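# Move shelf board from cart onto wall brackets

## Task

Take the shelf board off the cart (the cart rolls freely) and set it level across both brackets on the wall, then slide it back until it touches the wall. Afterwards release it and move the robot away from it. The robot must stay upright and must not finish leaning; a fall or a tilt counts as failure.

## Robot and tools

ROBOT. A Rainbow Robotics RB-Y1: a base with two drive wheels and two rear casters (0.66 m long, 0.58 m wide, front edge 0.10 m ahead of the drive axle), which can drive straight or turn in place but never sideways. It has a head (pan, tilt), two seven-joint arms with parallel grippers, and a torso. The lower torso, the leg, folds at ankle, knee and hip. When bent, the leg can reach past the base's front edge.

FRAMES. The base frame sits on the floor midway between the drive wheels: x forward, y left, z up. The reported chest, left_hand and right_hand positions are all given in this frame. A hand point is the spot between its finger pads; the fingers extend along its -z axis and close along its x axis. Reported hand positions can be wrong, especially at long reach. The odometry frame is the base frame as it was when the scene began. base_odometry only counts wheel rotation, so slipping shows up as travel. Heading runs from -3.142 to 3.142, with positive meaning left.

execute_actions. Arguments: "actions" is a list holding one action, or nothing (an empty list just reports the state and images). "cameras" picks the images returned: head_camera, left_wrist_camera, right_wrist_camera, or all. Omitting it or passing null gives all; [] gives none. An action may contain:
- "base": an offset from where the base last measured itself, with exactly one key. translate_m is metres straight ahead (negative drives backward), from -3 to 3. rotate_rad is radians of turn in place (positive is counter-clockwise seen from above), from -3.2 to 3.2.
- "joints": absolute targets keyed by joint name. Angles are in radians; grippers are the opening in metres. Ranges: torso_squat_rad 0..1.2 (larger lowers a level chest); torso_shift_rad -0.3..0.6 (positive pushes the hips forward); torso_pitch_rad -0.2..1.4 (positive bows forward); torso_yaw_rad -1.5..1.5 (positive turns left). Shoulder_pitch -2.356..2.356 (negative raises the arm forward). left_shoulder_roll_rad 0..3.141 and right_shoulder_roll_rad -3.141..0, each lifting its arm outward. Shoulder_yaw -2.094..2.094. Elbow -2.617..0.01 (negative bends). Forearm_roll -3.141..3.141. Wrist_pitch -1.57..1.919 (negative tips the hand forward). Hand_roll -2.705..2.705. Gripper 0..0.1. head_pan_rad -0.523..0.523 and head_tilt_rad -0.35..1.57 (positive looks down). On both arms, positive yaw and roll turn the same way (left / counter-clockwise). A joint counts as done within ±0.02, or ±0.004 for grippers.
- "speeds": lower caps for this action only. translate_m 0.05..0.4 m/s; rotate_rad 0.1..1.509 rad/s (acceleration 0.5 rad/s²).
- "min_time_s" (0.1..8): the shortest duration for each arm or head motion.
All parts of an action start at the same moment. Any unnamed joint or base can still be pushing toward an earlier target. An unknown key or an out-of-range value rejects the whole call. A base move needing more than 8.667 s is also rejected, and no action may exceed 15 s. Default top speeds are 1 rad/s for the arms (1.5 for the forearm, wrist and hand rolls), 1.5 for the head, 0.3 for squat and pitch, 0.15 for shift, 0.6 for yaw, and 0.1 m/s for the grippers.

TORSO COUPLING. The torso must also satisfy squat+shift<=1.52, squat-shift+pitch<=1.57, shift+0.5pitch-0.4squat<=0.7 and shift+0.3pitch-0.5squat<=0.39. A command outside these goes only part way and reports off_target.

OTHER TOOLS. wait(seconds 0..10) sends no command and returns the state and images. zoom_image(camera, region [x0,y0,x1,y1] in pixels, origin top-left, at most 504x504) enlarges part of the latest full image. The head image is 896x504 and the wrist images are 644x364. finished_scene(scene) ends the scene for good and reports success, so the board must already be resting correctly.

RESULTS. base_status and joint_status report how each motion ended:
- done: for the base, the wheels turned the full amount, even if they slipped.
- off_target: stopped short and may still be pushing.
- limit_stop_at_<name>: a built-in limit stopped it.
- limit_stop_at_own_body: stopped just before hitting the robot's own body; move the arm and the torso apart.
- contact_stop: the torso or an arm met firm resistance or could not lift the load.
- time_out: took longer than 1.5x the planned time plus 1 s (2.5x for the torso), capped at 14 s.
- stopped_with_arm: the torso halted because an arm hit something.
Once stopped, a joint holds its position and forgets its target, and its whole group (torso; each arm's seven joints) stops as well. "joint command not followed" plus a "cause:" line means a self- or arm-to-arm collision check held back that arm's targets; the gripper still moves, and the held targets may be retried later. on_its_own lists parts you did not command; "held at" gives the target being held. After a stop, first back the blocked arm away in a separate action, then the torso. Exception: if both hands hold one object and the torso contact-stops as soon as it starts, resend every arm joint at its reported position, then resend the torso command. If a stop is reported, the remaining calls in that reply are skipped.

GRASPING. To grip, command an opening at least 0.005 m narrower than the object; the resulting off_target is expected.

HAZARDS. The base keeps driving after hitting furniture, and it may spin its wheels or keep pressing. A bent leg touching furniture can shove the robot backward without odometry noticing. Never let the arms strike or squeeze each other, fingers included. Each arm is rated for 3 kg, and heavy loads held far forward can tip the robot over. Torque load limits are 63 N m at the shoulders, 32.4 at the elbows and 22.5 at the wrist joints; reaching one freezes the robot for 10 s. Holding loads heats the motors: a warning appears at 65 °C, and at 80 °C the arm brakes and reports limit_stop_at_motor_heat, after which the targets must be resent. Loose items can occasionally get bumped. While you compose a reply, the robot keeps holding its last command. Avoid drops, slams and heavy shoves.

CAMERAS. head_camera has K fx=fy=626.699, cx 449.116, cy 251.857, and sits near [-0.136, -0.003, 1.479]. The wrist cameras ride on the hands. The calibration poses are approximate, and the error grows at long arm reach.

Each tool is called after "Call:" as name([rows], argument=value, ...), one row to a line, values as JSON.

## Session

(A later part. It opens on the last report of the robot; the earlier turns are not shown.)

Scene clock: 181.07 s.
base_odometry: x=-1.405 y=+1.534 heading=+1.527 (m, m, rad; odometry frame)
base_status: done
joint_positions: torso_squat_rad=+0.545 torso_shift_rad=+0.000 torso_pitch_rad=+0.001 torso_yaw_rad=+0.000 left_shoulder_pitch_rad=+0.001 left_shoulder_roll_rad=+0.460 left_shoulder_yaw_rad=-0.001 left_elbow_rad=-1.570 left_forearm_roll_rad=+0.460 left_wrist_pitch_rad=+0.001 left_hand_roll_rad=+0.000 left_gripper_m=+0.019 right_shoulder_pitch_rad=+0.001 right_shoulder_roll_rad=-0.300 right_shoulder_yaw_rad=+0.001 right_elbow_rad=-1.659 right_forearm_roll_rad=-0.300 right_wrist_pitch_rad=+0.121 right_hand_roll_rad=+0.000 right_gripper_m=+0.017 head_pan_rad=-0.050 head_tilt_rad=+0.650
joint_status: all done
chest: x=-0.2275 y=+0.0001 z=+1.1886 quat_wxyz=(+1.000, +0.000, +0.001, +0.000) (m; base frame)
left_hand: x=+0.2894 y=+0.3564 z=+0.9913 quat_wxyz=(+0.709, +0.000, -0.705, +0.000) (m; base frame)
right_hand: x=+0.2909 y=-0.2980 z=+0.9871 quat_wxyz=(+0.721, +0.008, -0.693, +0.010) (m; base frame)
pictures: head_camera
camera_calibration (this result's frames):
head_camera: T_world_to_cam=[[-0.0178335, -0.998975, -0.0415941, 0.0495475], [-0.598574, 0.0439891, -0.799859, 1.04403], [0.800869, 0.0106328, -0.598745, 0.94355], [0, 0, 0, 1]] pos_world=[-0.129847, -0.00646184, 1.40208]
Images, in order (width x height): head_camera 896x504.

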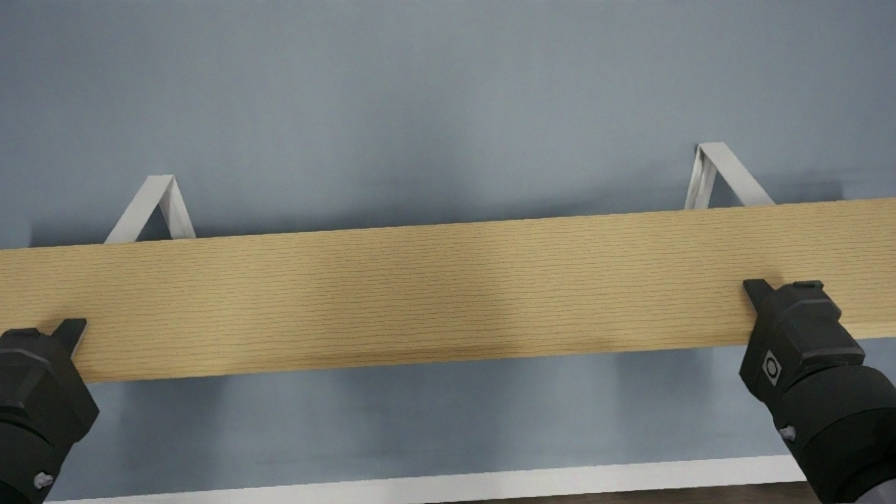

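Call:
execute_actions([
  {"base":{"translate_m":0.238},"speeds":{"translate_m":0.2},"joints":{"torso_squat_rad":0.586,"head_pan_rad":-0.4,"head_tilt_rad":0.7}},
])

Scene clock: 191.57 s.
base_odometry: x=-1.394 y=+1.772 heading=+1.527 (m, m, rad; odometry frame)
base_status: done
joint_positions: torso_squat_rad=+0.586 torso_shift_rad=+0.000 torso_pitch_rad=+0.001 torso_yaw_rad=+0.000 left_shoulder_pitch_rad=+0.001 left_shoulder_roll_rad=+0.460 left_shoulder_yaw_rad=-0.001 left_elbow_rad=-1.570 left_forearm_roll_rad=+0.460 left_wrist_pitch_rad=+0.001 left_hand_roll_rad=+0.000 left_gripper_m=+0.019 right_shoulder_pitch_rad=+0.001 right_shoulder_roll_rad=-0.300 right_shoulder_yaw_rad=+0.001 right_elbow_rad=-1.659 right_forearm_roll_rad=-0.300 right_wrist_pitch_rad=+0.121 right_hand_roll_rad=+0.000 right_gripper_m=+0.017 head_pan_rad=-0.400 head_tilt_rad=+0.700
joint_status: all done
chest: x=-0.2276 y=+0.0001 z=+1.1732 quat_wxyz=(+1.000, +0.000, +0.001, +0.000) (m; base frame)
left_hand: x=+0.2894 y=+0.3564 z=+0.9759 quat_wxyz=(+0.709, +0.000, -0.705, +0.000) (m; base frame)
right_hand: x=+0.2909 y=-0.2980 z=+0.9717 quat_wxyz=(+0.721, +0.008, -0.693, +0.010) (m; base frame)
pictures: head_camera, left_wrist_camera, right_wrist_camera
camera_calibration (this result's frames):
head_camera: T_world_to_cam=[[-0.361219, -0.9315, -0.0427612, -0.0200056], [-0.583279, 0.261488, -0.769031, 0.992485], [0.727534, -0.252847, -0.637779, 0.972957], [0, 0, 0, 1]] pos_world=[-0.13619, -0.032149, 1.38293]
left_wrist_camera: T_world_to_cam=[[-0.0160202, -0.00486249, 0.99986, -0.971888], [-0.616383, -0.787327, -0.0137049, 0.502523], [0.787284, -0.616516, 0.00961601, 0.0682253], [0, 0, 0, 1]] pos_world=[0.240464, 0.432987, 0.977983]
right_wrist_camera: T_world_to_cam=[[-0.0470826, -0.0541491, -0.997422, 0.96046], [-0.647496, 0.761992, -0.0108033, 0.456635], [0.760613, 0.645318, -0.0709379, 0.121569], [0, 0, 0, 1]] pos_world=[0.248423, -0.374395, 0.971541]
Images, in order (width x height): head_camera 896x504, left_wrist_camera 644x364, right_wrist_camera 644x364.

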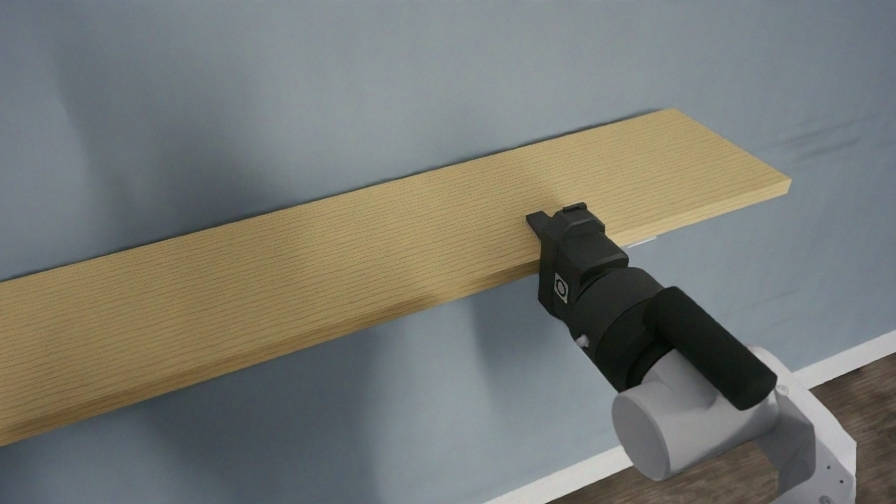

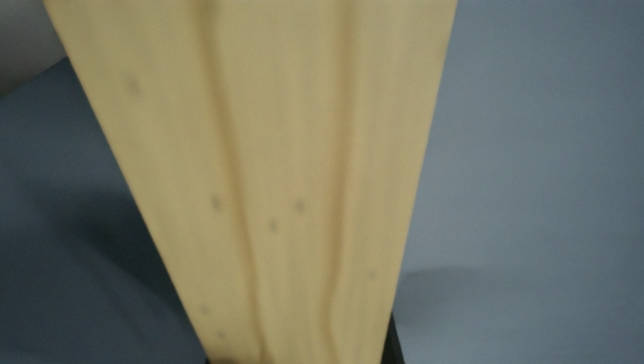

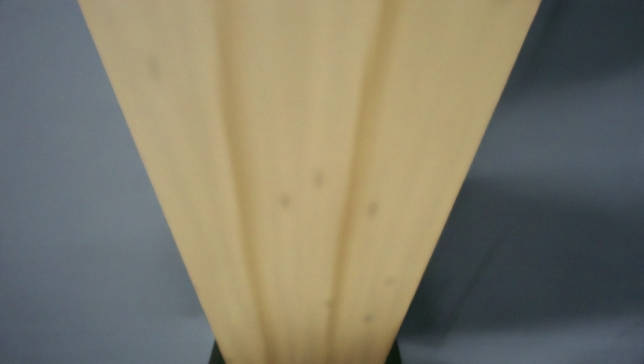

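Call:
execute_actions([
  {"joints":{"torso_squat_rad":0.626}},
], cameras=["left_wrist_camera"])

Scene clock: 195.97 s.
base_odometry: x=-1.394 y=+1.772 heading=+1.527 (m, m, rad; odometry frame)
base_status: not commanded
joint_positions: torso_squat_rad=+0.626 torso_shift_rad=+0.000 torso_pitch_rad=+0.001 torso_yaw_rad=+0.000 left_shoulder_pitch_rad=+0.001 left_shoulder_roll_rad=+0.460 left_shoulder_yaw_rad=-0.001 left_elbow_rad=-1.570 left_forearm_roll_rad=+0.460 left_wrist_pitch_rad=+0.001 left_hand_roll_rad=+0.000 left_gripper_m=+0.019 right_shoulder_pitch_rad=+0.001 right_shoulder_roll_rad=-0.300 right_shoulder_yaw_rad=+0.001 right_elbow_rad=-1.659 right_forearm_roll_rad=-0.300 right_wrist_pitch_rad=+0.121 right_hand_roll_rad=+0.000 right_gripper_m=+0.017 head_pan_rad=-0.400 head_tilt_rad=+0.700
joint_status: all done
chest: x=-0.2277 y=+0.0001 z=+1.1572 quat_wxyz=(+1.000, +0.000, +0.000, +0.000) (m; base frame)
left_hand: x=+0.2893 y=+0.3564 z=+0.9600 quat_wxyz=(+0.709, +0.000, -0.706, +0.000) (m; base frame)
right_hand: x=+0.2908 y=-0.2980 z=+0.9558 quat_wxyz=(+0.721, +0.008, -0.693, +0.010) (m; base frame)
pictures: left_wrist_camera
camera_calibration (this result's frames):
left_wrist_camera: T_world_to_cam=[[-0.0162233, -0.00485526, 0.999857, -0.955976], [-0.616377, -0.78733, -0.0138244, 0.502379], [0.787284, -0.616513, 0.00978044, 0.0682707], [0, 0, 0, 1]] pos_world=[0.240397, 0.432986, 0.962116]
Images, in order (width x height): left_wrist_camera 644x364.

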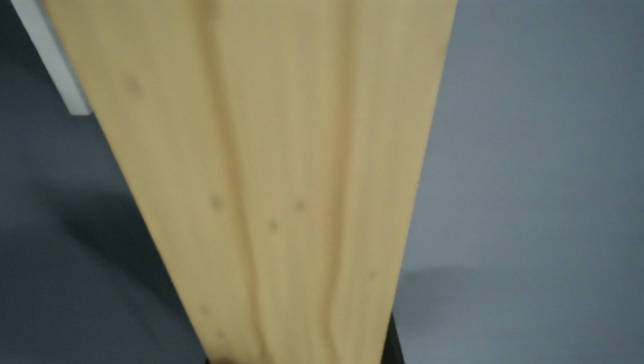

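Call:
execute_actions([
  {"base":{"translate_m":0.01},"speeds":{"translate_m":0.05},"joints":{"torso_squat_rad":0.648}},
], cameras=["left_wrist_camera"])

Scene clock: 206.47 s.
base_odometry: x=-1.394 y=+1.782 heading=+1.527 (m, m, rad; odometry frame)
base_status: done
joint_positions: torso_squat_rad=+0.648 torso_shift_rad=+0.000 torso_pitch_rad=+0.001 torso_yaw_rad=+0.000 left_shoulder_pitch_rad=+0.001 left_shoulder_roll_rad=+0.460 left_shoulder_yaw_rad=-0.001 left_elbow_rad=-1.570 left_forearm_roll_rad=+0.460 left_wrist_pitch_rad=+0.001 left_hand_roll_rad=+0.000 left_gripper_m=+0.019 right_shoulder_pitch_rad=+0.001 right_shoulder_roll_rad=-0.300 right_shoulder_yaw_rad=+0.001 right_elbow_rad=-1.659 right_forearm_roll_rad=-0.300 right_wrist_pitch_rad=+0.121 right_hand_roll_rad=+0.000 right_gripper_m=+0.017 head_pan_rad=-0.400 head_tilt_rad=+0.700
joint_status: all done
chest: x=-0.2276 y=+0.0001 z=+1.1481 quat_wxyz=(+1.000, +0.000, +0.001, +0.000) (m; base frame)
left_hand: x=+0.2894 y=+0.3564 z=+0.9508 quat_wxyz=(+0.709, +0.000, -0.705, +0.000) (m; base frame)
right_hand: x=+0.2909 y=-0.2980 z=+0.9466 quat_wxyz=(+0.721, +0.008, -0.693, +0.010) (m; base frame)
pictures: left_wrist_camera
camera_calibration (this result's frames):
left_wrist_camera: T_world_to_cam=[[-0.016076, -0.00484493, 0.999859, -0.946802], [-0.616384, -0.787326, -0.0137255, 0.502187], [0.787281, -0.616518, 0.00967075, 0.0684207], [0, 0, 0, 1]] pos_world=[0.240453, 0.43298, 0.9529]
Images, in order (width x height): left_wrist_camera 644x364.

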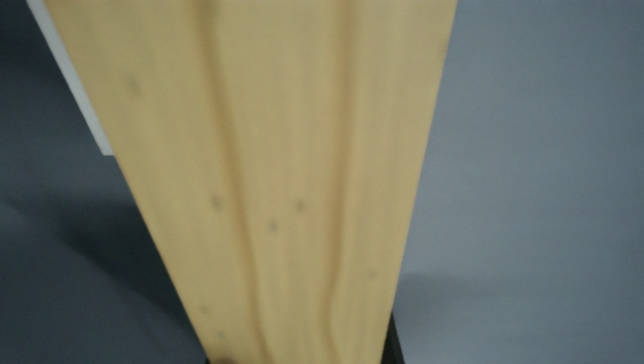

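Call:
execute_actions([
  {"joints":{"torso_squat_rad":0.66}},
], cameras=["left_wrist_camera"])

Scene clock: 211.37 s.
base_odometry: x=-1.394 y=+1.782 heading=+1.527 (m, m, rad; odometry frame)
base_status: not commanded
joint_positions: torso_squat_rad=+0.660 torso_shift_rad=+0.000 torso_pitch_rad=+0.001 torso_yaw_rad=+0.000 left_shoulder_pitch_rad=+0.001 left_shoulder_roll_rad=+0.460 left_shoulder_yaw_rad=-0.001 left_elbow_rad=-1.570 left_forearm_roll_rad=+0.460 left_wrist_pitch_rad=+0.001 left_hand_roll_rad=+0.000 left_gripper_m=+0.019 right_shoulder_pitch_rad=+0.001 right_shoulder_roll_rad=-0.300 right_shoulder_yaw_rad=+0.001 right_elbow_rad=-1.659 right_forearm_roll_rad=-0.300 right_wrist_pitch_rad=+0.121 right_hand_roll_rad=+0.000 right_gripper_m=+0.017 head_pan_rad=-0.400 head_tilt_rad=+0.700
joint_status: all done
chest: x=-0.2277 y=+0.0001 z=+1.1429 quat_wxyz=(+1.000, +0.000, +0.000, +0.000) (m; base frame)
left_hand: x=+0.2893 y=+0.3563 z=+0.9461 quat_wxyz=(+0.708, +0.000, -0.706, +0.000) (m; base frame)
right_hand: x=+0.2908 y=-0.2980 z=+0.9416 quat_wxyz=(+0.721, +0.008, -0.693, +0.010) (m; base frame)
pictures: left_wrist_camera
camera_calibration (this result's frames):
left_wrist_camera: T_world_to_cam=[[-0.0169022, -0.0048376, 0.999845, -0.941803], [-0.616517, -0.787213, -0.0142309, 0.502509], [0.78716, -0.616663, 0.0103232, 0.0679013], [0, 0, 0, 1]] pos_world=[0.240438, 0.432898, 0.948108]
Images, in order (width x height): left_wrist_camera 644x364.

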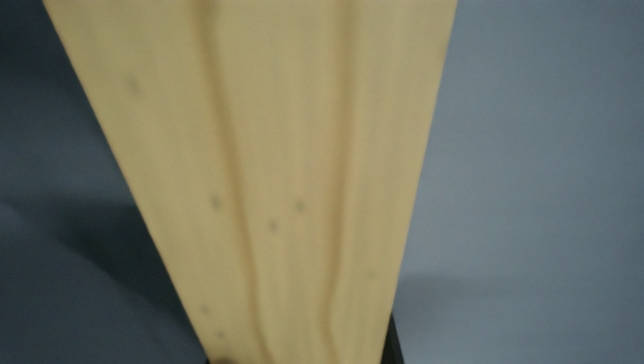

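Call:
execute_actions([
  {"joints":{"torso_shift_rad":0.022}},
], cameras=["left_wrist_camera","head_camera"])

Scene clock: 216.43 s.
base_odometry: x=-1.394 y=+1.782 heading=+1.527 (m, m, rad; odometry frame)
base_status: not commanded
joint_positions: torso_squat_rad=+0.660 torso_shift_rad=+0.022 torso_pitch_rad=+0.001 torso_yaw_rad=+0.000 left_shoulder_pitch_rad=+0.001 left_shoulder_roll_rad=+0.460 left_shoulder_yaw_rad=-0.001 left_elbow_rad=-1.570 left_forearm_roll_rad=+0.460 left_wrist_pitch_rad=+0.001 left_hand_roll_rad=+0.000 left_gripper_m=+0.019 right_shoulder_pitch_rad=+0.001 right_shoulder_roll_rad=-0.300 right_shoulder_yaw_rad=+0.001 right_elbow_rad=-1.659 right_forearm_roll_rad=-0.300 right_wrist_pitch_rad=+0.121 right_hand_roll_rad=+0.000 right_gripper_m=+0.017 head_pan_rad=-0.400 head_tilt_rad=+0.700
joint_status: all done
chest: x=-0.2154 y=+0.0001 z=+1.1428 quat_wxyz=(+1.000, +0.000, +0.001, +0.000) (m; base frame)
left_hand: x=+0.3017 y=+0.3563 z=+0.9460 quat_wxyz=(+0.708, +0.000, -0.706, +0.000) (m; base frame)
right_hand: x=+0.3031 y=-0.2980 z=+0.9414 quat_wxyz=(+0.721, +0.008, -0.693, +0.010) (m; base frame)
pictures: head_camera, left_wrist_camera
camera_calibration (this result's frames):
head_camera: T_world_to_cam=[[-0.361217, -0.9315, -0.0427861, -0.0168647], [-0.583233, 0.261491, -0.769065, 0.976305], [0.727572, -0.252845, -0.637737, 0.944673], [0, 0, 0, 1]] pos_world=[-0.123996, -0.0321488, 1.35257]
left_wrist_camera: T_world_to_cam=[[-0.0170808, -0.00483655, 0.999842, -0.94146], [-0.616574, -0.787167, -0.014341, 0.510203], [0.787112, -0.616721, 0.0104634, 0.0580557], [0, 0, 0, 1]] pos_world=[0.2528, 0.432866, 0.948021]
Images, in order (width x height): head_camera 896x504, left_wrist_camera 644x364.

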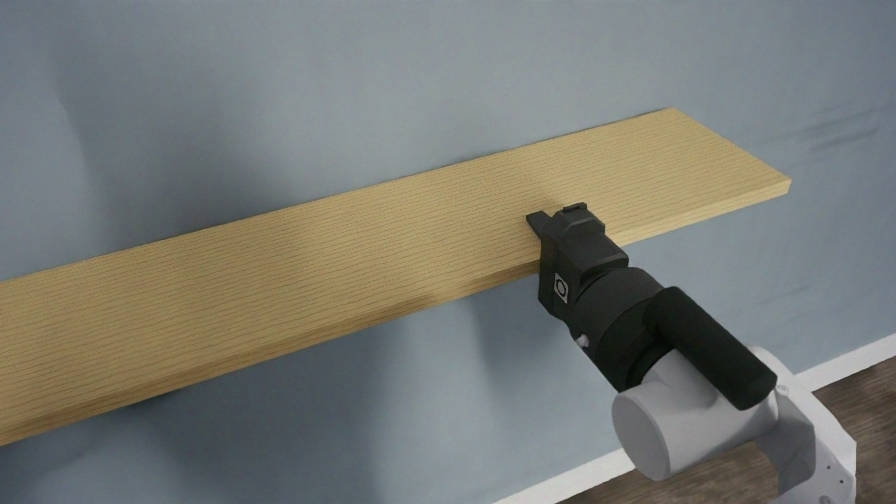

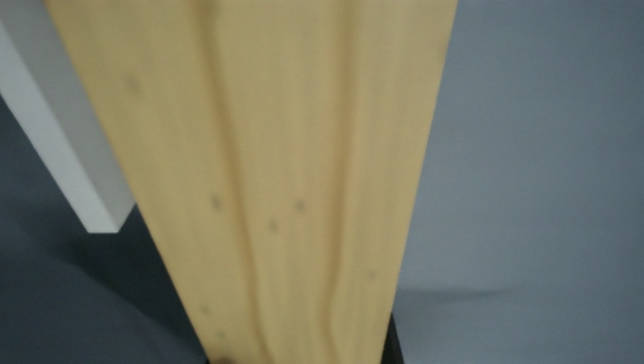

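Call:
execute_actions([
  {"joints":{"torso_shift_rad":0.031}},
], cameras=["left_wrist_camera","head_camera"])

Scene clock: 219.83 s.
base_odometry: x=-1.394 y=+1.782 heading=+1.527 (m, m, rad; odometry frame)
base_status: not commanded
joint_positions: torso_squat_rad=+0.660 torso_shift_rad=+0.031 torso_pitch_rad=+0.001 torso_yaw_rad=+0.000 left_shoulder_pitch_rad=+0.002 left_shoulder_roll_rad=+0.460 left_shoulder_yaw_rad=-0.001 left_elbow_rad=-1.570 left_forearm_roll_rad=+0.460 left_wrist_pitch_rad=+0.001 left_hand_roll_rad=+0.000 left_gripper_m=+0.018 right_shoulder_pitch_rad=+0.001 right_shoulder_roll_rad=-0.300 right_shoulder_yaw_rad=+0.000 right_elbow_rad=-1.658 right_forearm_roll_rad=-0.300 right_wrist_pitch_rad=+0.121 right_hand_roll_rad=+0.000 right_gripper_m=+0.017 head_pan_rad=-0.400 head_tilt_rad=+0.700
joint_status: all done
chest: x=-0.2107 y=+0.0000 z=+1.1427 quat_wxyz=(+1.000, +0.000, +0.000, +0.000) (m; base frame)
left_hand: x=+0.3060 y=+0.3563 z=+0.9456 quat_wxyz=(+0.709, +0.000, -0.706, +0.000) (m; base frame)
right_hand: x=+0.3079 y=-0.2981 z=+0.9415 quat_wxyz=(+0.721, +0.008, -0.693, +0.010) (m; base frame)
pictures: head_camera, left_wrist_camera
camera_calibration (this result's frames):
head_camera: T_world_to_cam=[[-0.361014, -0.931564, -0.0430892, -0.0148878], [-0.582898, 0.261479, -0.769323, 0.979282], [0.727941, -0.25262, -0.637405, 0.940884], [0, 0, 0, 1]] pos_world=[-0.119461, -0.0322442, 1.35247]
left_wrist_camera: T_world_to_cam=[[-0.0166201, -0.00485165, 0.99985, -0.941145], [-0.616429, -0.787285, -0.0140668, 0.512591], [0.787235, -0.61657, 0.0100941, 0.0549456], [0, 0, 0, 1]] pos_world=[0.257079, 0.432867, 0.94766]
Images, in order (width x height): head_camera 896x504, left_wrist_camera 644x364.

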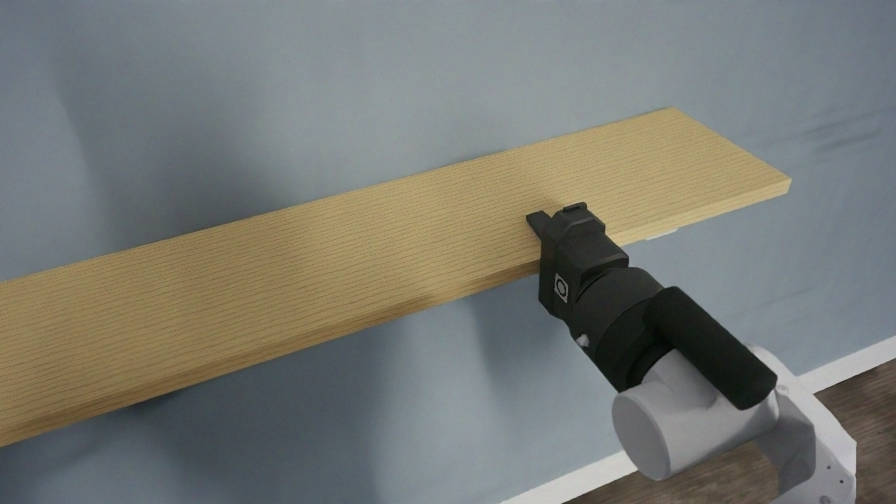

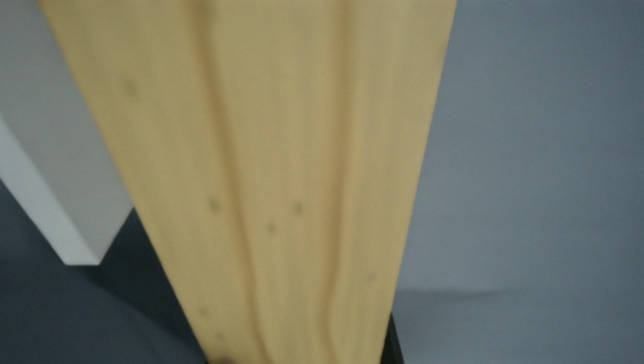

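Call:
execute_actions([
  {"joints":{"torso_shift_rad":0.036,"torso_yaw_rad":0.006}},
], cameras=["left_wrist_camera","head_camera"])

Scene clock: 223.97 s.
base_odometry: x=-1.394 y=+1.782 heading=+1.527 (m, m, rad; odometry frame)
base_status: not commanded
joint_positions: torso_squat_rad=+0.660 torso_shift_rad=+0.036 torso_pitch_rad=+0.001 torso_yaw_rad=+0.006 left_shoulder_pitch_rad=+0.002 left_shoulder_roll_rad=+0.459 left_shoulder_yaw_rad=-0.001 left_elbow_rad=-1.571 left_forearm_roll_rad=+0.460 left_wrist_pitch_rad=+0.001 left_hand_roll_rad=+0.000 left_gripper_m=+0.018 right_shoulder_pitch_rad=+0.001 right_shoulder_roll_rad=-0.300 right_shoulder_yaw_rad=+0.000 right_elbow_rad=-1.658 right_forearm_roll_rad=-0.300 right_wrist_pitch_rad=+0.121 right_hand_roll_rad=+0.000 right_gripper_m=+0.017 head_pan_rad=-0.400 head_tilt_rad=+0.700
joint_status: all done
chest: x=-0.2080 y=-0.0001 z=+1.1426 quat_wxyz=(+1.000, +0.000, +0.000, +0.003) (m; base frame)
left_hand: x=+0.3067 y=+0.3590 z=+0.9456 quat_wxyz=(+0.709, +0.002, -0.706, +0.002) (m; base frame)
right_hand: x=+0.3124 y=-0.2953 z=+0.9414 quat_wxyz=(+0.721, +0.010, -0.693, +0.012) (m; base frame)
pictures: head_camera, left_wrist_camera
camera_calibration (this result's frames):
head_camera: T_world_to_cam=[[-0.355601, -0.933641, -0.0431578, -0.0127418], [-0.58442, 0.258152, -0.769293, 0.980484], [0.729384, -0.248339, -0.637437, 0.939129], [0, 0, 0, 1]] pos_world=[-0.116503, -0.0317879, 1.35236]
left_wrist_camera: T_world_to_cam=[[-0.0166797, -0.00484657, 0.999849, -0.941056], [-0.612139, -0.790626, -0.0140442, 0.515048], [0.790575, -0.61228, 0.0102206, 0.0533501], [0, 0, 0, 1]] pos_world=[0.257407, 0.435314, 0.947602]
Images, in order (width x height): head_camera 896x504, left_wrist_camera 644x364.

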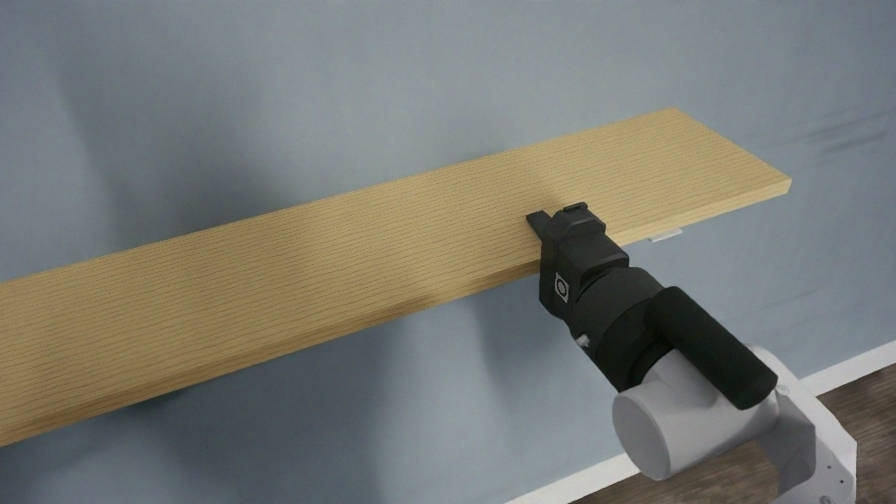

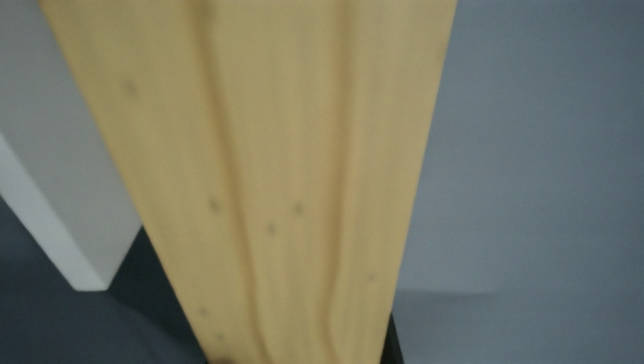

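Call:
execute_actions([
  {"joints":{"torso_shift_rad":0.04,"torso_yaw_rad":0.01,"torso_squat_rad":0.665}},
], cameras=["head_camera"])

Scene clock: 227.30 s.
base_odometry: x=-1.394 y=+1.781 heading=+1.527 (m, m, rad; odometry frame)
base_status: not commanded
joint_positions: torso_squat_rad=+0.665 torso_shift_rad=+0.038 torso_pitch_rad=-0.002 torso_yaw_rad=+0.008 left_shoulder_pitch_rad=+0.002 left_shoulder_roll_rad=+0.459 left_shoulder_yaw_rad=-0.002 left_elbow_rad=-1.570 left_forearm_roll_rad=+0.460 left_wrist_pitch_rad=+0.001 left_hand_roll_rad=+0.000 left_gripper_m=+0.018 right_shoulder_pitch_rad=+0.003 right_shoulder_roll_rad=-0.300 right_shoulder_yaw_rad=+0.000 right_elbow_rad=-1.659 right_forearm_roll_rad=-0.300 right_wrist_pitch_rad=+0.120 right_hand_roll_rad=+0.000 right_gripper_m=+0.017 head_pan_rad=-0.400 head_tilt_rad=+0.700
joint_status: torso_squat_rad contact_stop (moved +0.005 of +0.005); torso_shift_rad contact_stop (moved +0.002 of +0.004); torso_yaw_rad contact_stop (moved +0.002 of +0.004)
chest: x=-0.2076 y=-0.0001 z=+1.1402 quat_wxyz=(+1.000, +0.000, -0.001, +0.004) (m; base frame)
left_hand: x=+0.3068 y=+0.3597 z=+0.9444 quat_wxyz=(+0.708, +0.002, -0.706, +0.003) (m; base frame)
right_hand: x=+0.3134 y=-0.2947 z=+0.9400 quat_wxyz=(+0.720, +0.011, -0.694, +0.012) (m; base frame)
pictures: head_camera
camera_calibration (this result's frames):
head_camera: T_world_to_cam=[[-0.353374, -0.934444, -0.0440699, -0.0112136], [-0.583015, 0.256828, -0.7708, 0.98091], [0.731587, -0.246687, -0.635551, 0.93569], [0, 0, 0, 1]] pos_world=[-0.116616, -0.0315812, 1.35027]
Images, in order (width x height): head_camera 896x504.

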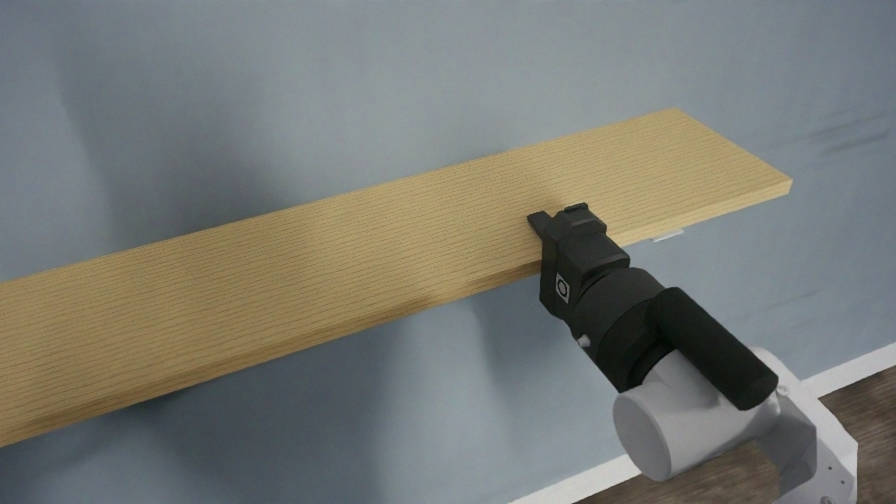

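The board is flush now. Releasing and backing away.

Call:
execute_actions([
  {"joints":{"left_gripper_m":0.05,"right_gripper_m":0.05}},
], cameras=["left_wrist_camera","right_wrist_camera"])

Call:
execute_actions([
  {"base":{"translate_m":-0.75},"joints":{"head_tilt_rad":0.4,"head_pan_rad":-0.05}},
])

Scene clock: 232.57 s.
base_odometry: x=-1.394 y=+1.782 heading=+1.527 (m, m, rad; odometry frame)
base_status: not commanded
joint_positions: torso_squat_rad=+0.665 torso_shift_rad=+0.038 torso_pitch_rad=-0.002 torso_yaw_rad=+0.008 left_shoulder_pitch_rad=+0.000 left_shoulder_roll_rad=+0.460 left_shoulder_yaw_rad=+0.000 left_elbow_rad=-1.571 left_forearm_roll_rad=+0.460 left_wrist_pitch_rad=+0.000 left_hand_roll_rad=+0.000 left_gripper_m=+0.050 right_shoulder_pitch_rad=+0.003 right_shoulder_roll_rad=-0.300 right_shoulder_yaw_rad=+0.000 right_elbow_rad=-1.659 right_forearm_roll_rad=-0.300 right_wrist_pitch_rad=+0.120 right_hand_roll_rad=+0.000 right_gripper_m=+0.050 head_pan_rad=-0.400 head_tilt_rad=+0.700
joint_status: all done
chest: x=-0.2075 y=+0.0000 z=+1.1402 quat_wxyz=(+1.000, +0.000, -0.001, +0.004) (m; base frame)
left_hand: x=+0.3074 y=+0.3604 z=+0.9460 quat_wxyz=(+0.707, +0.003, -0.708, +0.003) (m; base frame)
right_hand: x=+0.3137 y=-0.2944 z=+0.9401 quat_wxyz=(+0.720, +0.011, -0.694, +0.013) (m; base frame)
pictures: left_wrist_camera, right_wrist_camera
camera_calibration (this result's frames):
left_wrist_camera: T_world_to_cam=[[-0.0222517, -0.00539931, 0.999738, -0.939439], [-0.610066, -0.79215, -0.0178567, 0.520112], [0.792038, -0.610303, 0.0143327, 0.0486256], [0, 0, 0, 1]] pos_world=[0.257885, 0.43661, 0.947783]
right_wrist_camera: T_world_to_cam=[[-0.0439226, -0.0542952, -0.997558, 0.929274], [-0.653016, 0.757241, -0.0124628, 0.470183], [0.756069, 0.650875, -0.0687157, 0.100565], [0, 0, 0, 1]] pos_world=[0.27182, -0.371042, 0.939775]
Images, in order (width x height): left_wrist_camera 644x364, right_wrist_camera 644x364.

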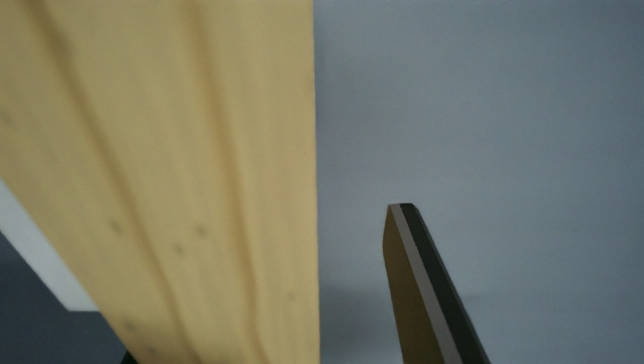

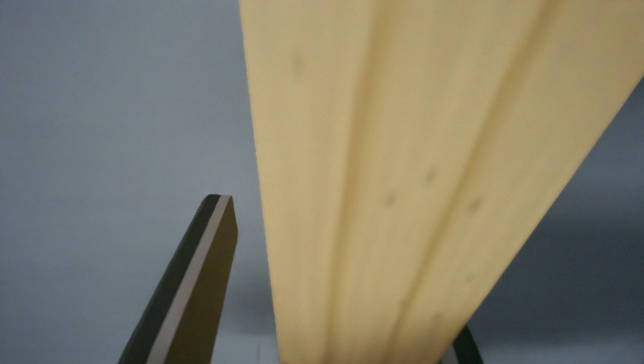

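Scene clock: 236.07 s.
base_odometry: x=-1.427 y=+1.032 heading=+1.526 (m, m, rad; odometry frame)
base_status: done
joint_positions: torso_squat_rad=+0.665 torso_shift_rad=+0.039 torso_pitch_rad=-0.001 torso_yaw_rad=+0.009 left_shoulder_pitch_rad=+0.000 left_shoulder_roll_rad=+0.460 left_shoulder_yaw_rad=+0.000 left_elbow_rad=-1.571 left_forearm_roll_rad=+0.460 left_wrist_pitch_rad=+0.000 left_hand_roll_rad=+0.000 left_gripper_m=+0.050 right_shoulder_pitch_rad=+0.000 right_shoulder_roll_rad=-0.300 right_shoulder_yaw_rad=+0.000 right_elbow_rad=-1.660 right_forearm_roll_rad=-0.300 right_wrist_pitch_rad=+0.120 right_hand_roll_rad=+0.000 right_gripper_m=+0.050 head_pan_rad=-0.050 head_tilt_rad=+0.400
joint_status: all done
chest: x=-0.2072 y=+0.0000 z=+1.1403 quat_wxyz=(+1.000, +0.000, -0.001, +0.004) (m; base frame)
left_hand: x=+0.3076 y=+0.3606 z=+0.9460 quat_wxyz=(+0.707, +0.003, -0.708, +0.003) (m; base frame)
right_hand: x=+0.3148 y=-0.2936 z=+0.9417 quat_wxyz=(+0.719, +0.011, -0.695, +0.013) (m; base frame)
pictures: head_camera, left_wrist_camera, right_wrist_camera
camera_calibration (this result's frames):
head_camera: T_world_to_cam=[[0.000308003, -0.999472, -0.03248, 0.0391266], [-0.380156, 0.0299245, -0.924438, 1.22482], [0.924923, 0.0126322, -0.379946, 0.628515], [0, 0, 0, 1]] pos_world=[-0.115716, -0.00548579, 1.37235]
left_wrist_camera: T_world_to_cam=[[-0.0222837, -0.00541313, 0.999737, -0.939442], [-0.609915, -0.792265, -0.0178845, 0.520379], [0.792154, -0.610153, 0.0143531, 0.0484384], [0, 0, 0, 1]] pos_world=[0.258082, 0.436747, 0.947806]
right_wrist_camera: T_world_to_cam=[[-0.0406306, -0.054369, -0.997694, 0.930022], [-0.654053, 0.756308, -0.0145788, 0.472356], [0.755357, 0.651952, -0.0662895, 0.0976273], [0, 0, 0, 1]] pos_world=[0.27299, -0.37033, 0.941236]
Images, in order (width x height): head_camera 896x504, left_wrist_camera 644x364, right_wrist_camera 644x364.

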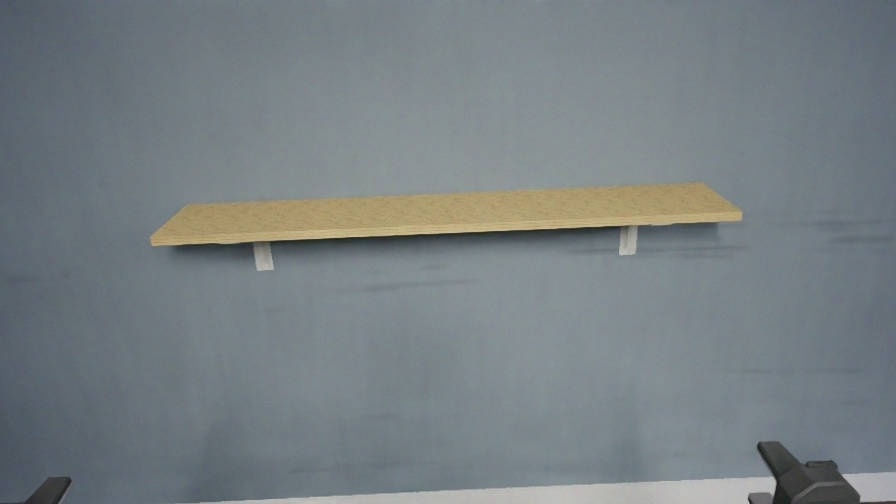

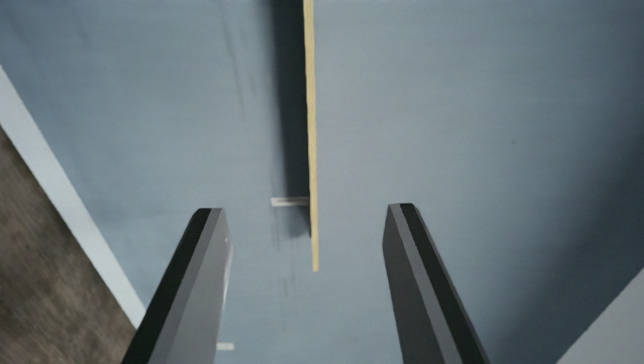

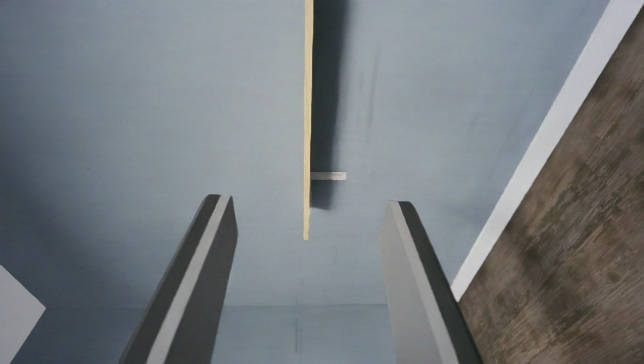

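Both bracket tips are visible under the front edge, so the board stayed against the wall.

Call:
finished_scene(scene=2)

The scene is finished: the task was done.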